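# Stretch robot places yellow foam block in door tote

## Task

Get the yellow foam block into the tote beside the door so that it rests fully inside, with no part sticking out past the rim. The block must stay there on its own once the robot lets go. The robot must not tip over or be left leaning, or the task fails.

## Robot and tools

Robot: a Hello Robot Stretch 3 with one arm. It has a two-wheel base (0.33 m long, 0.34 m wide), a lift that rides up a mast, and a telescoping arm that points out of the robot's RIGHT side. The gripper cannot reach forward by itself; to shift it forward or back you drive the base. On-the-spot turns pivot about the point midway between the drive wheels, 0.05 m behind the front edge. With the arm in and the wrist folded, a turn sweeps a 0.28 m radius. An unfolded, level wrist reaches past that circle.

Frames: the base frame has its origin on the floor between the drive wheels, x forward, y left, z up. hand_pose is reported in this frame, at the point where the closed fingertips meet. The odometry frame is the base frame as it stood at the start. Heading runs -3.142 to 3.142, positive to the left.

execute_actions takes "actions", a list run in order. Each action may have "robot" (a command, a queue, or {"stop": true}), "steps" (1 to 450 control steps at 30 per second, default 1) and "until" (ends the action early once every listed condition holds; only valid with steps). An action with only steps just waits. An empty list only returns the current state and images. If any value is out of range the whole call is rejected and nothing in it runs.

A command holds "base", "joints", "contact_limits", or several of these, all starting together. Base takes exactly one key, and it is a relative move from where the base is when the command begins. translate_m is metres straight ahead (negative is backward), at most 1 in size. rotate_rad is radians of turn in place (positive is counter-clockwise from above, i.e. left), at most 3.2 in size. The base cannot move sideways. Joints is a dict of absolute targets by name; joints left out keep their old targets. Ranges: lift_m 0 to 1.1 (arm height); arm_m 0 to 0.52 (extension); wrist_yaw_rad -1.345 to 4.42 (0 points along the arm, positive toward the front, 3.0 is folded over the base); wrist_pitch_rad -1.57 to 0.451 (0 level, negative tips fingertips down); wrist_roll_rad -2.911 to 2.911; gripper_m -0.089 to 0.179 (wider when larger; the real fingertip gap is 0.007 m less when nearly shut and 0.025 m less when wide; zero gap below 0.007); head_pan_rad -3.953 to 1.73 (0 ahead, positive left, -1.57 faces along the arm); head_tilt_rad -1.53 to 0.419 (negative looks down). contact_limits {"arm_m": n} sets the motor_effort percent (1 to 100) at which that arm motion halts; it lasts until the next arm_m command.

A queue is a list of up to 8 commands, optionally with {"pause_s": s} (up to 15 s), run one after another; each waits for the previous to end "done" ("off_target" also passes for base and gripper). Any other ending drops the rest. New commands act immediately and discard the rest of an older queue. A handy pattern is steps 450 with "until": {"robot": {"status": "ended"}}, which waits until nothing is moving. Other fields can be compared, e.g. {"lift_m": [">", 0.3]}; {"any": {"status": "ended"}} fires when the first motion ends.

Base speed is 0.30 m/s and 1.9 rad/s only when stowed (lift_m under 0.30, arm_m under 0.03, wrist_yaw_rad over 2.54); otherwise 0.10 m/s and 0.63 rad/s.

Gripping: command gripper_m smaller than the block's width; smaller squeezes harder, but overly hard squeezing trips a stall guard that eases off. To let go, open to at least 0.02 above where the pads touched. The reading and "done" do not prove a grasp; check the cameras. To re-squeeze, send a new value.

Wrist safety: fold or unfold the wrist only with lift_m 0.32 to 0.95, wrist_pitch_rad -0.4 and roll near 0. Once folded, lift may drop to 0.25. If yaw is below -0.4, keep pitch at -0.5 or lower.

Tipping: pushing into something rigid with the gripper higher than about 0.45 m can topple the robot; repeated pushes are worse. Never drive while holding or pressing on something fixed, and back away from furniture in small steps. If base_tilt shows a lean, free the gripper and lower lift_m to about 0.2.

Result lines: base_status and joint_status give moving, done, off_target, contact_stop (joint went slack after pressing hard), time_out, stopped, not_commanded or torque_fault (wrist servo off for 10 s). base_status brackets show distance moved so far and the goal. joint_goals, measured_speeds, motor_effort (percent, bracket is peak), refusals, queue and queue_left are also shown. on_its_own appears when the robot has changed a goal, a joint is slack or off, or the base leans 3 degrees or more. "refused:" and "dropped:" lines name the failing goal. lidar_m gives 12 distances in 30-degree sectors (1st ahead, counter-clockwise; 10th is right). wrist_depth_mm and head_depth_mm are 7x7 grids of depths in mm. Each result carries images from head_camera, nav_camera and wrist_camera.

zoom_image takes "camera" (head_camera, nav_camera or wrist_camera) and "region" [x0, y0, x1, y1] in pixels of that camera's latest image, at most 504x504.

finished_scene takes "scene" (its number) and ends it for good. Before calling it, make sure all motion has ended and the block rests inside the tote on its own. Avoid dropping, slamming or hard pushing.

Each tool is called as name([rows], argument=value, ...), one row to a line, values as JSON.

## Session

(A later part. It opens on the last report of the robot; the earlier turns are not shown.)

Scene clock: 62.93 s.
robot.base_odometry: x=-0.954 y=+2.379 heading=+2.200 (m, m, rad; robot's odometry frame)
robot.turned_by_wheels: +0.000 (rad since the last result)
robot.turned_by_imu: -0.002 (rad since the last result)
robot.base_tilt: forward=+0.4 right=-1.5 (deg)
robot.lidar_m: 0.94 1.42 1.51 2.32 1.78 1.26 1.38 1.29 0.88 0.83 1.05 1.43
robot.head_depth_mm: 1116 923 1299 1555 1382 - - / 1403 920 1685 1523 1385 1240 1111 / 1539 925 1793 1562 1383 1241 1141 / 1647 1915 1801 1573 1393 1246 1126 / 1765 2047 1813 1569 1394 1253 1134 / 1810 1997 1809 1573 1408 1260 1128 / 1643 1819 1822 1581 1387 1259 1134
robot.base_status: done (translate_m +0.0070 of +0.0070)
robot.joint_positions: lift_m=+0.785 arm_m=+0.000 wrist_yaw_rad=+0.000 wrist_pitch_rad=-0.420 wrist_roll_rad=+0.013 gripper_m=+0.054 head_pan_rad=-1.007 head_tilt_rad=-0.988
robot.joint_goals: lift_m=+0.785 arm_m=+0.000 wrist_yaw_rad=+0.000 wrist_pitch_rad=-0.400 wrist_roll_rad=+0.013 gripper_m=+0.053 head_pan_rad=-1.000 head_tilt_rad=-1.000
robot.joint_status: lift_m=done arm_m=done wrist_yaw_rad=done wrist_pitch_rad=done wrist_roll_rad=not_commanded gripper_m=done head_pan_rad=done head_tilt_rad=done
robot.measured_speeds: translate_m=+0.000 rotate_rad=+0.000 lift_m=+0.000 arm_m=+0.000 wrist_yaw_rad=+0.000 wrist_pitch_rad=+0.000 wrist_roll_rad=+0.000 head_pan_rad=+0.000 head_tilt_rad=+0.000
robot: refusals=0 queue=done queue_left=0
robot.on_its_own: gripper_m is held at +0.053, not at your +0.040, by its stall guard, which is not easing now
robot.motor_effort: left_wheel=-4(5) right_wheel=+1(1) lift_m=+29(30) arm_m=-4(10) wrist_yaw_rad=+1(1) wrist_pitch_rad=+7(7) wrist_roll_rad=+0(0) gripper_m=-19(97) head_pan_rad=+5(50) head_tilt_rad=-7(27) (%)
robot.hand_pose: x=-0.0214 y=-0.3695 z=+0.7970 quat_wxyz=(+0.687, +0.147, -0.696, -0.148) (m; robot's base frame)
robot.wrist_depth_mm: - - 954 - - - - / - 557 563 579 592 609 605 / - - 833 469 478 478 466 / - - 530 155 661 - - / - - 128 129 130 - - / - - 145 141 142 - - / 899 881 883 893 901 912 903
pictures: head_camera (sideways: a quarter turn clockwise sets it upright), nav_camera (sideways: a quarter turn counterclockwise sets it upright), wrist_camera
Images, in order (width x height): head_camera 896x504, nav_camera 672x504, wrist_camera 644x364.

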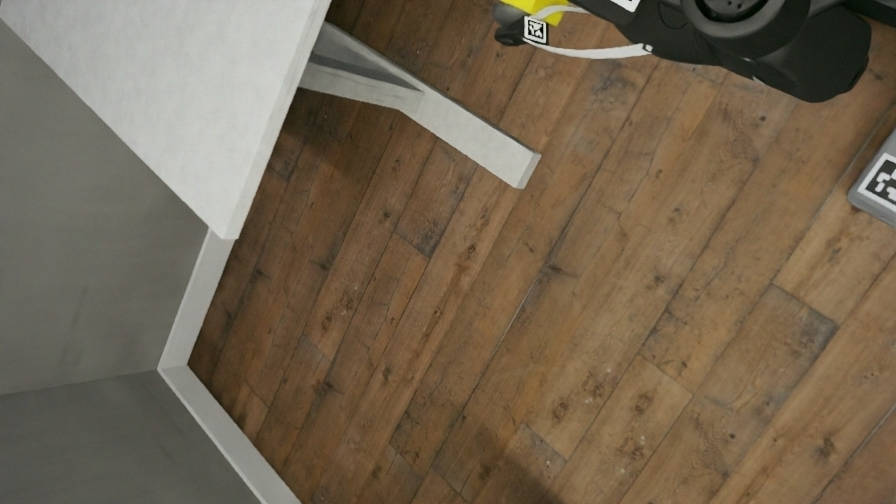

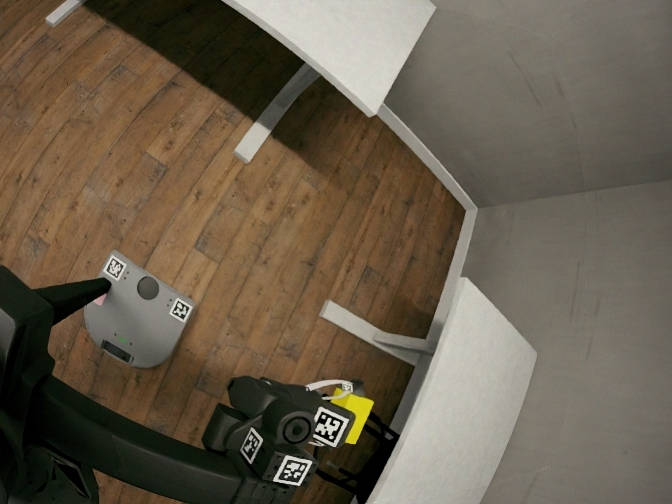

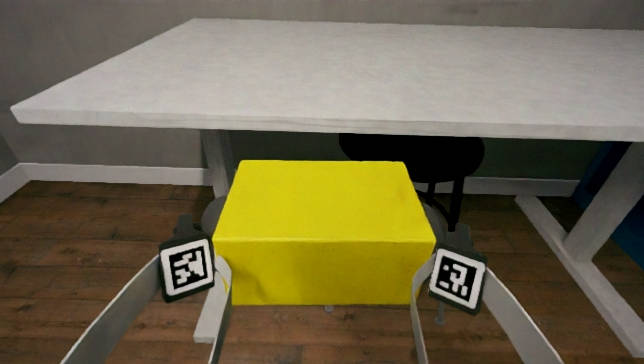

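execute_actions([
  {"robot":[{"joints":{"wrist_yaw_rad":2.62,"lift_m":0.29,"head_pan_rad":0,"head_tilt_rad":-0.8},"base":{"rotate_rad":2.071}},{"base":{"translate_m":1.0}},{"base":{"translate_m":1.0}},{"base":{"rotate_rad":1.07}}],"steps":450,"until":{"robot":{"status":"ended"}}},
  {"steps":450,"until":{"robot":{"status":"ended"}}},
])

Scene clock: 80.63 s.
robot.base_odometry: x=-1.810 y=+0.571 heading=-0.943 (m, m, rad; robot's odometry frame)
robot.turned_by_wheels: +3.141 (rad since the last result)
robot.turned_by_imu: +3.123 (rad since the last result)
robot.base_tilt: forward=+0.5 right=-1.5 (deg)
robot.lidar_m: 2.04 0.59 0.49 1.32 3.03 1.98 2.15 0.78 0.57 0.55 0.57 0.77
robot.head_depth_mm: 1858 1851 1848 1758 1544 1343 1176 / 2171 2429 2274 1856 1562 1351 1178 / 2177 2424 2203 1846 1557 1352 1181 / 2176 2411 2231 1863 1556 1351 1186 / 2168 2469 2308 1871 1575 1341 1181 / 2182 2446 2319 1861 1571 1352 1183 / 2195 2465 2331 1886 1576 1276 1165
robot.base_status: done (rotate_rad +1.0698 of +1.0700)
robot.joint_positions: lift_m=+0.290 arm_m=+0.000 wrist_yaw_rad=+2.618 wrist_pitch_rad=-0.420 wrist_roll_rad=+0.013 gripper_m=+0.054 head_pan_rad=-0.007 head_tilt_rad=-0.803
robot.joint_goals: lift_m=+0.290 arm_m=+0.000 wrist_yaw_rad=+2.620 wrist_pitch_rad=-0.400 wrist_roll_rad=+0.013 gripper_m=+0.053 head_pan_rad=+0.000 head_tilt_rad=-0.800
robot.joint_status: lift_m=done arm_m=done wrist_yaw_rad=done wrist_pitch_rad=done wrist_roll_rad=not_commanded gripper_m=done head_pan_rad=done head_tilt_rad=done
robot.measured_speeds: translate_m=+0.000 rotate_rad=+0.000 lift_m=+0.000 arm_m=+0.000 wrist_yaw_rad=+0.000 wrist_pitch_rad=+0.000 wrist_roll_rad=+0.000 head_pan_rad=+0.000 head_tilt_rad=+0.000
robot: refusals=0 queue=done queue_left=0
robot.on_its_own: gripper_m is held at +0.053, not at your +0.040, by its stall guard, which is not easing now
robot.motor_effort: left_wheel=-5(15) right_wheel=+2(6) lift_m=+18(28) arm_m=-5(5) wrist_yaw_rad=+2(2) wrist_pitch_rad=+7(7) wrist_roll_rad=+0(0) gripper_m=-20(20) head_pan_rad=+5(64) head_tilt_rad=+1(19) (%)
robot.hand_pose: x=+0.0908 y=+0.0488 z=+0.3025 quat_wxyz=(+0.322, +0.710, -0.038, +0.625) (m; robot's base frame)
robot.wrist_depth_mm: - - - 494 561 - - / - - - 536 631 - - / 854 837 838 599 714 918 918 / 665 676 395 155 663 706 716 / 566 558 128 129 130 584 586 / - 487 140 140 142 501 497 / - - 414 412 416 419 425
pictures: head_camera (sideways: a quarter turn clockwise sets it upright), nav_camera (sideways: a quarter turn counterclockwise sets it upright), wrist_camera
Images, in order (width x height): head_camera 896x504, nav_camera 672x504, wrist_camera 644x364.

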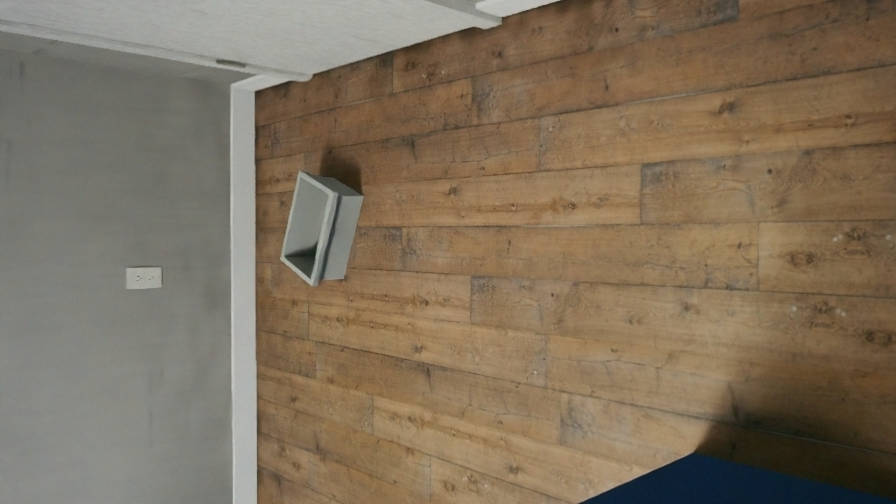

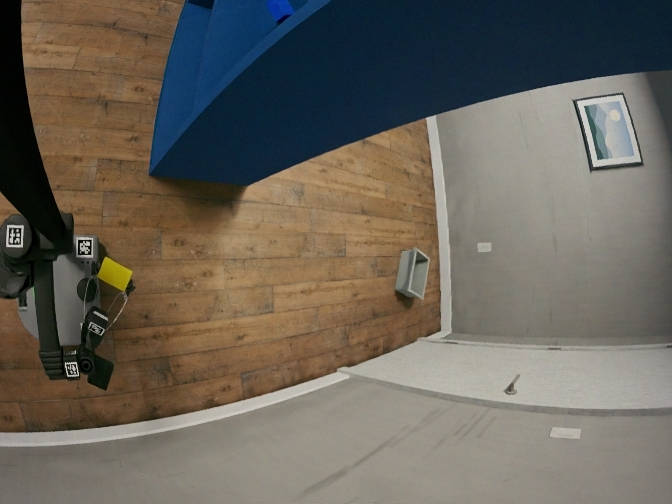

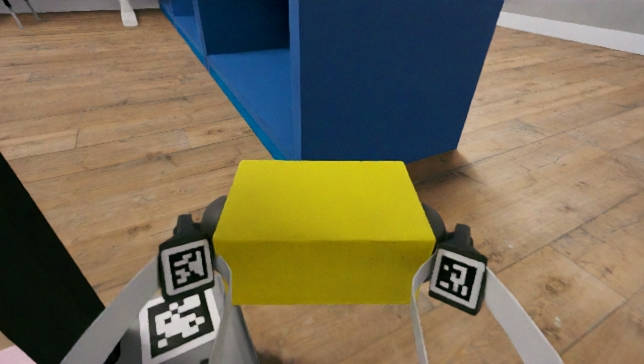

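execute_actions([
  {"robot":[{"base":{"rotate_rad":0.1}},{"base":{"translate_m":1.0}},{"base":{"translate_m":0.33}},{"base":{"rotate_rad":1.15},"joints":{"head_pan_rad":-1.57,"head_tilt_rad":-1.1}},{"joints":{"lift_m":0.4,"wrist_yaw_rad":0}},{"joints":{"wrist_pitch_rad":-1.3,"arm_m":0.2}}],"steps":450,"until":{"robot":{"status":"ended"}}},
  {"steps":450,"until":{"robot":{"status":"ended"}}},
])

Scene clock: 96.33 s.
robot.base_odometry: x=-0.925 y=-0.422 heading=+0.307 (m, m, rad; robot's odometry frame)
robot.turned_by_wheels: +1.250 (rad since the last result)
robot.turned_by_imu: +1.239 (rad since the last result)
robot.base_tilt: forward=+0.3 right=-1.4 (deg)
robot.lidar_m: 2.04 1.40 0.75 0.69 1.52 0.81 0.65 0.66 0.74 1.11 1.11 1.25
robot.head_depth_mm: 1182 1306 1411 1436 1329 1205 1124 / 1219 1463 1605 1466 1337 1226 - / 1191 1420 1619 1485 1291 1219 - / 1151 1376 1591 1470 1295 1216 - / 1108 1315 1568 1472 1315 1222 1120 / 1083 1277 1532 1483 1338 1221 1112 / 1046 1222 1482 1478 1331 1220 1118
robot.base_status: done (rotate_rad +1.1498 of +1.1500)
robot.joint_positions: lift_m=+0.400 arm_m=+0.200 wrist_yaw_rad=+0.001 wrist_pitch_rad=-1.300 wrist_roll_rad=+0.013 gripper_m=+0.054 head_pan_rad=-1.563 head_tilt_rad=-1.087
robot.joint_goals: lift_m=+0.400 arm_m=+0.200 wrist_yaw_rad=+0.000 wrist_pitch_rad=-1.300 wrist_roll_rad=+0.013 gripper_m=+0.053 head_pan_rad=-1.570 head_tilt_rad=-1.100
robot.joint_status: lift_m=done arm_m=done wrist_yaw_rad=done wrist_pitch_rad=done wrist_roll_rad=not_commanded gripper_m=done head_pan_rad=done head_tilt_rad=done
robot.measured_speeds: translate_m=+0.000 rotate_rad=+0.000 lift_m=+0.000 arm_m=+0.000 wrist_yaw_rad=+0.000 wrist_pitch_rad=+0.000 wrist_roll_rad=+0.000 head_pan_rad=+0.000 head_tilt_rad=+0.000
robot: refusals=0 queue=done queue_left=0
robot.on_its_own: gripper_m is held at +0.053, not at your +0.040, by its stall guard, which is not easing now
robot.motor_effort: left_wheel=-6(14) right_wheel=+2(7) lift_m=+29(31) arm_m=+5(4) wrist_yaw_rad=-1(2) wrist_pitch_rad=+0(7) wrist_roll_rad=+0(0) gripper_m=-20(21) head_pan_rad=-5(65) head_tilt_rad=-7(32) (%)
robot.hand_pose: x=-0.0216 y=-0.3898 z=+0.2850 quat_wxyz=(+0.559, +0.425, -0.566, -0.431) (m; robot's base frame)
robot.wrist_depth_mm: 459 455 454 445 422 455 453 / 446 452 449 447 450 445 445 / 448 453 443 443 448 447 448 / 440 437 307 155 441 440 439 / 435 436 128 129 130 436 435 / 433 436 145 141 142 436 434 / 432 430 428 431 428 431 429
pictures: head_camera (sideways: a quarter turn clockwise sets it upright), nav_camera (sideways: a quarter turn counterclockwise sets it upright), wrist_camera
Images, in order (width x height): head_camera 896x504, nav_camera 672x504, wrist_camera 644x364.

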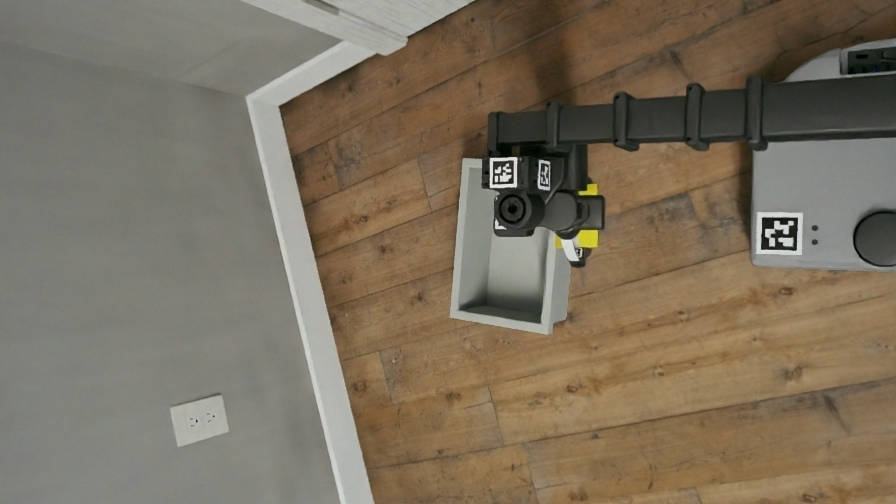

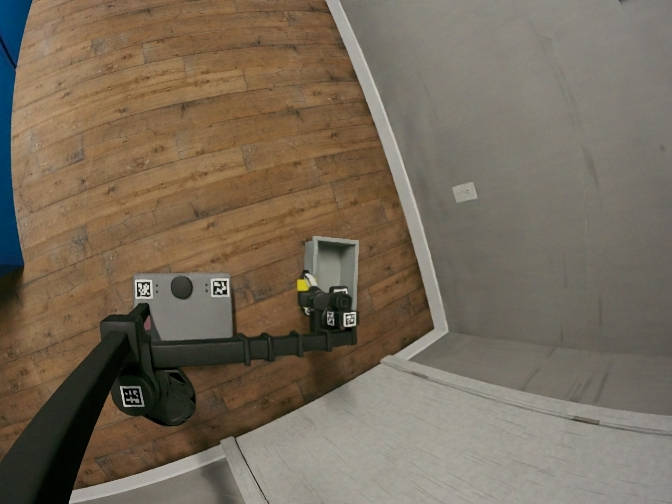

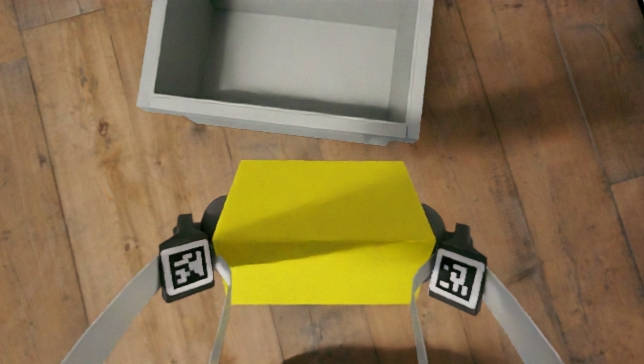

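execute_actions([
  {"robot":[{"base":{"translate_m":0.04},"joints":{"arm_m":0.38,"wrist_yaw_rad":-0.12,"lift_m":0.33}}],"steps":450,"until":{"robot":{"status":"ended"}}},
])

Scene clock: 99.43 s.
robot.base_odometry: x=-0.887 y=-0.410 heading=+0.307 (m, m, rad; robot's odometry frame)
robot.turned_by_wheels: +0.000 (rad since the last result)
robot.turned_by_imu: -0.001 (rad since the last result)
robot.base_tilt: forward=+0.4 right=-1.5 (deg)
robot.lidar_m: 2.01 1.43 0.76 0.69 1.59 0.86 0.69 0.70 0.78 1.10 1.10 1.24
robot.head_depth_mm: 1217 1377 1510 1455 1327 1209 1127 / 1207 1462 1617 1464 1328 1226 - / 1171 1400 1605 - 1320 1213 - / 1133 1342 1587 1469 1309 1216 - / 1099 1298 1553 1469 1314 1217 1123 / 1066 1255 1527 1469 1334 1218 1125 / 1039 1215 1467 1475 1334 1214 1119
robot.base_status: done (translate_m +0.0400 of +0.0400)
robot.joint_positions: lift_m=+0.330 arm_m=+0.380 wrist_yaw_rad=-0.119 wrist_pitch_rad=-1.302 wrist_roll_rad=+0.013 gripper_m=+0.054 head_pan_rad=-1.563 head_tilt_rad=-1.087
robot.joint_goals: lift_m=+0.330 arm_m=+0.380 wrist_yaw_rad=-0.120 wrist_pitch_rad=-1.300 wrist_roll_rad=+0.013 gripper_m=+0.053 head_pan_rad=-1.570 head_tilt_rad=-1.100
robot.joint_status: lift_m=done arm_m=done wrist_yaw_rad=done wrist_pitch_rad=done wrist_roll_rad=not_commanded gripper_m=done head_pan_rad=done head_tilt_rad=done
robot.measured_speeds: translate_m=+0.000 rotate_rad=+0.000 lift_m=+0.000 arm_m=+0.000 wrist_yaw_rad=+0.000 wrist_pitch_rad=+0.000 wrist_roll_rad=+0.000 head_pan_rad=+0.000 head_tilt_rad=+0.000
robot: refusals=0 queue=done queue_left=0
robot.on_its_own: gripper_m is held at +0.053, not at your +0.040, by its stall guard, which is not easing now
robot.motor_effort: left_wheel=-5(6) right_wheel=+1(5) lift_m=+17(28) arm_m=+5(2) wrist_yaw_rad=+0(3) wrist_pitch_rad=+0(0) wrist_roll_rad=+0(0) gripper_m=-20(19) head_pan_rad=-4(5) head_tilt_rad=-7(7) (%)
robot.hand_pose: x=-0.0270 y=-0.5692 z=+0.2156 quat_wxyz=(+0.532, +0.391, -0.590, -0.464) (m; robot's base frame)
robot.wrist_depth_mm: 384 384 385 383 380 382 383 / 381 378 380 379 377 380 377 / 376 310 369 361 324 375 373 / 375 312 257 155 293 369 370 / 371 284 128 129 130 364 369 / 364 365 145 141 142 365 364 / 366 360 360 362 361 360 362
pictures: head_camera (sideways: a quarter turn clockwise sets it upright), nav_camera (sideways: a quarter turn counterclockwise sets it upright), wrist_camera
Images, in order (width x height): head_camera 896x504, nav_camera 672x504, wrist_camera 644x364.

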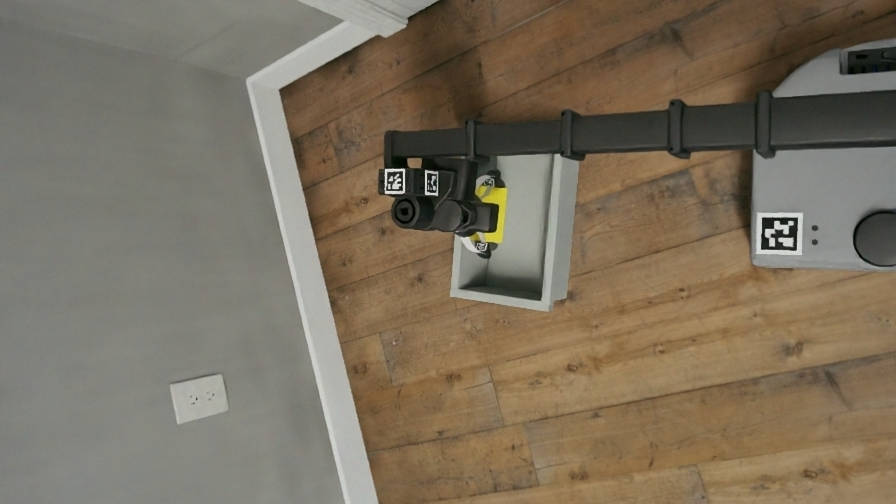

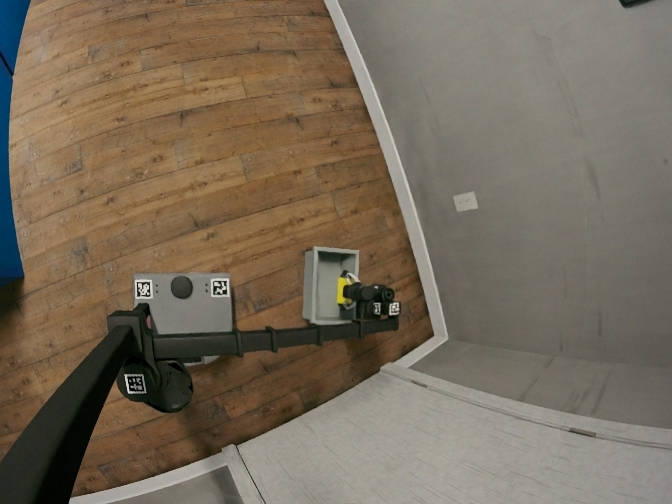

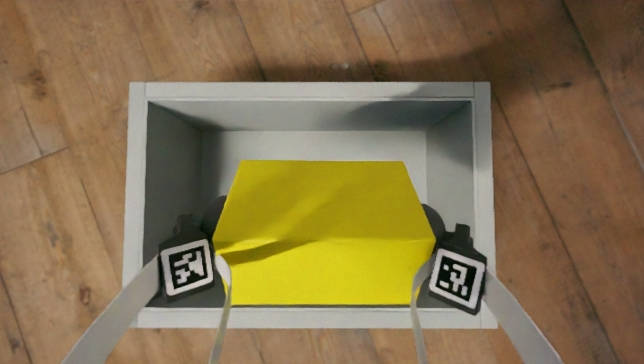

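execute_actions([
  {"robot":[{"joints":{"lift_m":0.16}}],"steps":450,"until":{"robot":{"status":"ended"}}},
])

execute_actions([
  {"robot":[{"joints":{"gripper_m":0.13}},{"joints":{"lift_m":0.33}}],"steps":450,"until":{"robot":{"status":"ended"}}},
])

Scene clock: 105.00 s.
robot.base_odometry: x=-0.887 y=-0.410 heading=+0.307 (m, m, rad; robot's odometry frame)
robot.turned_by_wheels: +0.000 (rad since the last result)
robot.turned_by_imu: -0.001 (rad since the last result)
robot.base_tilt: forward=+0.3 right=-1.5 (deg)
robot.lidar_m: 2.01 1.42 0.77 0.69 1.59 0.86 0.69 0.70 0.79 1.10 1.10 1.24
robot.head_depth_mm: 1218 1376 1496 1458 1327 1210 1128 / 1210 1454 1622 1464 1337 1212 - / 1170 1404 1618 1510 1297 1216 - / 1134 1355 1581 1467 1302 1225 - / 1103 1303 1571 1483 1317 1212 1119 / 1065 1239 1516 1475 1330 1223 1120 / 1034 1217 1462 1483 1334 1215 1117
robot.base_status: done (translate_m +0.0400 of +0.0400)
robot.joint_positions: lift_m=+0.160 arm_m=+0.380 wrist_yaw_rad=-0.119 wrist_pitch_rad=-1.302 wrist_roll_rad=+0.013 gripper_m=+0.054 head_pan_rad=-1.563 head_tilt_rad=-1.087
robot.joint_goals: lift_m=+0.160 arm_m=+0.380 wrist_yaw_rad=-0.120 wrist_pitch_rad=-1.300 wrist_roll_rad=+0.013 gripper_m=+0.053 head_pan_rad=-1.570 head_tilt_rad=-1.100
robot.joint_status: lift_m=done arm_m=done wrist_yaw_rad=done wrist_pitch_rad=done wrist_roll_rad=not_commanded gripper_m=done head_pan_rad=done head_tilt_rad=done
robot.measured_speeds: translate_m=+0.000 rotate_rad=+0.000 lift_m=+0.000 arm_m=+0.000 wrist_yaw_rad=+0.000 wrist_pitch_rad=+0.000 wrist_roll_rad=+0.000 head_pan_rad=+0.000 head_tilt_rad=+0.000
robot: refusals=0 queue=done queue_left=0
robot.on_its_own: gripper_m is held at +0.053, not at your +0.040, by its stall guard, which is not easing now
robot.motor_effort: left_wheel=-5(5) right_wheel=+1(1) lift_m=+17(19) arm_m=+5(5) wrist_yaw_rad=+0(1) wrist_pitch_rad=+1(0) wrist_roll_rad=+0(0) gripper_m=-20(20) head_pan_rad=-4(5) head_tilt_rad=-7(7) (%)
robot.hand_pose: x=-0.0270 y=-0.5692 z=+0.0456 quat_wxyz=(+0.532, +0.391, -0.590, -0.464) (m; robot's base frame)
robot.wrist_depth_mm: 149 148 148 147 147 147 135 / 177 206 205 205 204 195 141 / 178 203 204 203 203 202 140 / 177 201 185 155 199 200 141 / 177 200 128 129 130 199 141 / 178 199 144 141 142 184 140 / 174 194 195 194 195 184 141
pictures: head_camera (sideways: a quarter turn clockwise sets it upright), nav_camera (sideways: a quarter turn counterclockwise sets it upright), wrist_camera
Images, in order (width x height): head_camera 896x504, nav_camera 672x504, wrist_camera 644x364.

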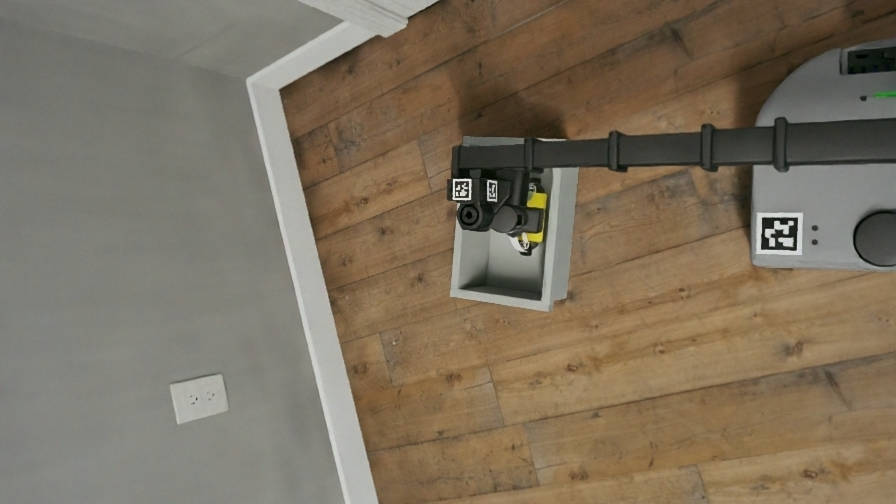

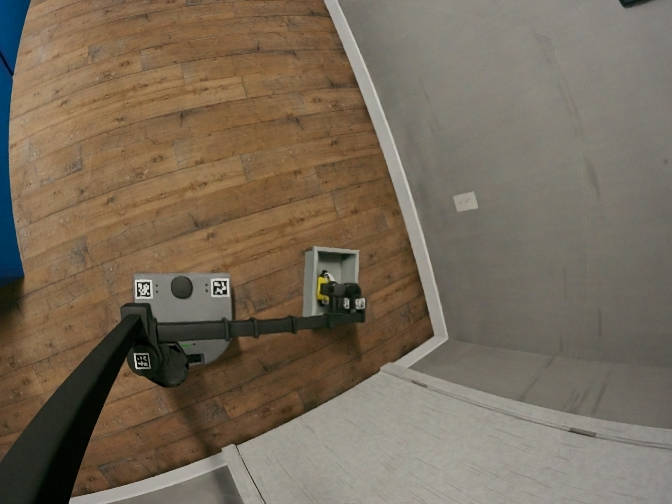

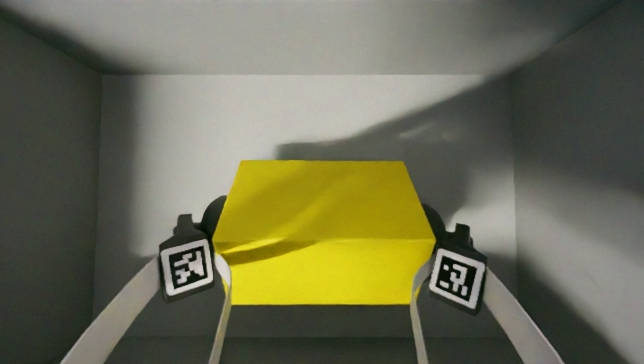

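Scene clock: 108.53 s.
robot.base_odometry: x=-0.887 y=-0.410 heading=+0.307 (m, m, rad; robot's odometry frame)
robot.turned_by_wheels: +0.000 (rad since the last result)
robot.turned_by_imu: -0.001 (rad since the last result)
robot.base_tilt: forward=+0.4 right=-1.6 (deg)
robot.lidar_m: 2.01 1.42 0.76 0.69 1.60 0.86 0.69 0.70 0.78 1.10 1.10 1.23
robot.head_depth_mm: 1220 1374 1508 1461 1330 1205 1122 / 1206 1455 1620 1462 1317 1218 - / 1166 1407 1607 - 1311 1212 - / 1138 1350 1590 1467 1316 1213 - / 1105 1302 1566 1472 1322 1216 1122 / 1064 1242 1544 1476 1343 1224 1119 / 1036 1216 1464 1471 1336 1223 1124
robot.base_status: done (translate_m +0.0400 of +0.0400)
robot.joint_positions: lift_m=+0.330 arm_m=+0.380 wrist_yaw_rad=-0.119 wrist_pitch_rad=-1.302 wrist_roll_rad=+0.013 gripper_m=+0.130 head_pan_rad=-1.563 head_tilt_rad=-1.087
robot.joint_goals: lift_m=+0.330 arm_m=+0.380 wrist_yaw_rad=-0.120 wrist_pitch_rad=-1.300 wrist_roll_rad=+0.013 gripper_m=+0.130 head_pan_rad=-1.570 head_tilt_rad=-1.100
robot.joint_status: lift_m=done arm_m=done wrist_yaw_rad=done wrist_pitch_rad=done wrist_roll_rad=not_commanded gripper_m=done head_pan_rad=done head_tilt_rad=done
robot.measured_speeds: translate_m=+0.000 rotate_rad=+0.000 lift_m=+0.000 arm_m=+0.000 wrist_yaw_rad=+0.000 wrist_pitch_rad=+0.000 wrist_roll_rad=+0.000 head_pan_rad=+0.000 head_tilt_rad=+0.000
robot: refusals=0 queue=done queue_left=0
robot.motor_effort: left_wheel=-5(5) right_wheel=+1(1) lift_m=+28(29) arm_m=+5(5) wrist_yaw_rad=+0(1) wrist_pitch_rad=+0(0) wrist_roll_rad=+0(0) gripper_m=+1(80) head_pan_rad=-5(5) head_tilt_rad=-8(8) (%)
robot.hand_pose: x=-0.0270 y=-0.5692 z=+0.2150 quat_wxyz=(+0.532, +0.391, -0.590, -0.464) (m; robot's base frame)
robot.wrist_depth_mm: 380 387 382 386 381 380 382 / 380 382 381 379 378 379 380 / 377 311 364 363 326 374 372 / 376 309 370 366 368 365 369 / 370 367 363 321 363 367 365 / 364 267 311 311 313 - 368 / 365 361 362 360 362 356 360
pictures: head_camera (sideways: a quarter turn clockwise sets it upright), nav_camera (sideways: a quarter turn counterclockwise sets it upright), wrist_camera
Images, in order (width x height): head_camera 896x504, nav_camera 672x504, wrist_camera 644x364.

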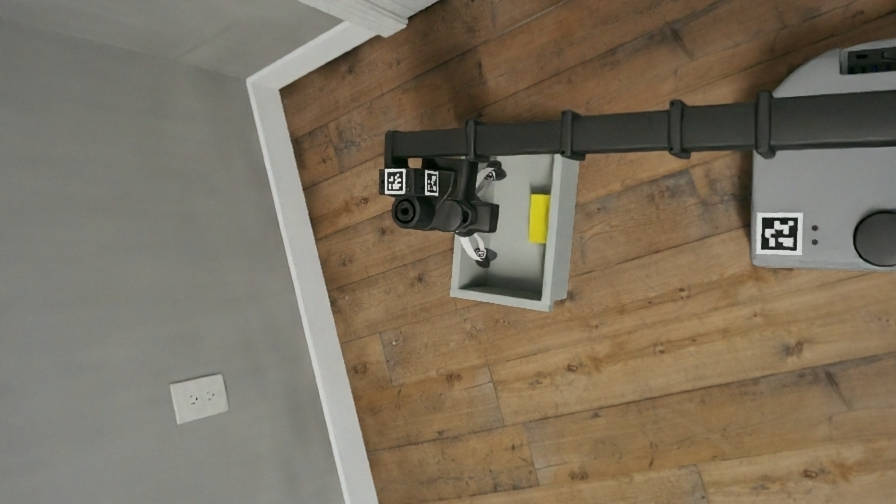

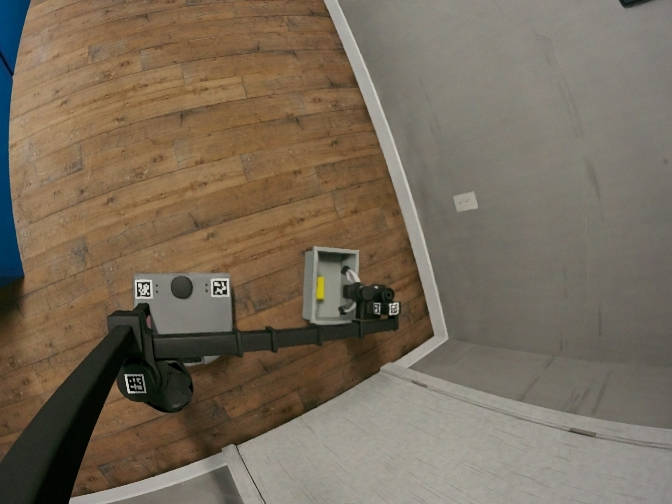

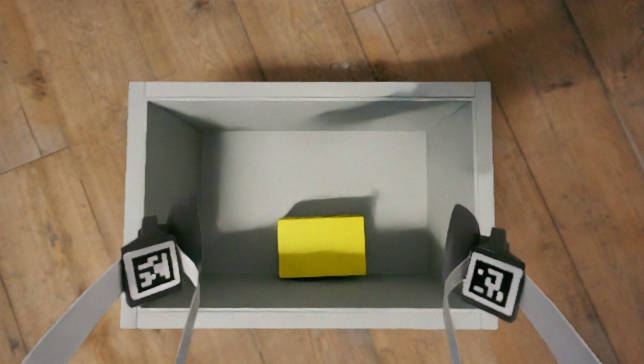

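finished_scene(scene=1)

The scene is finished: the task was done.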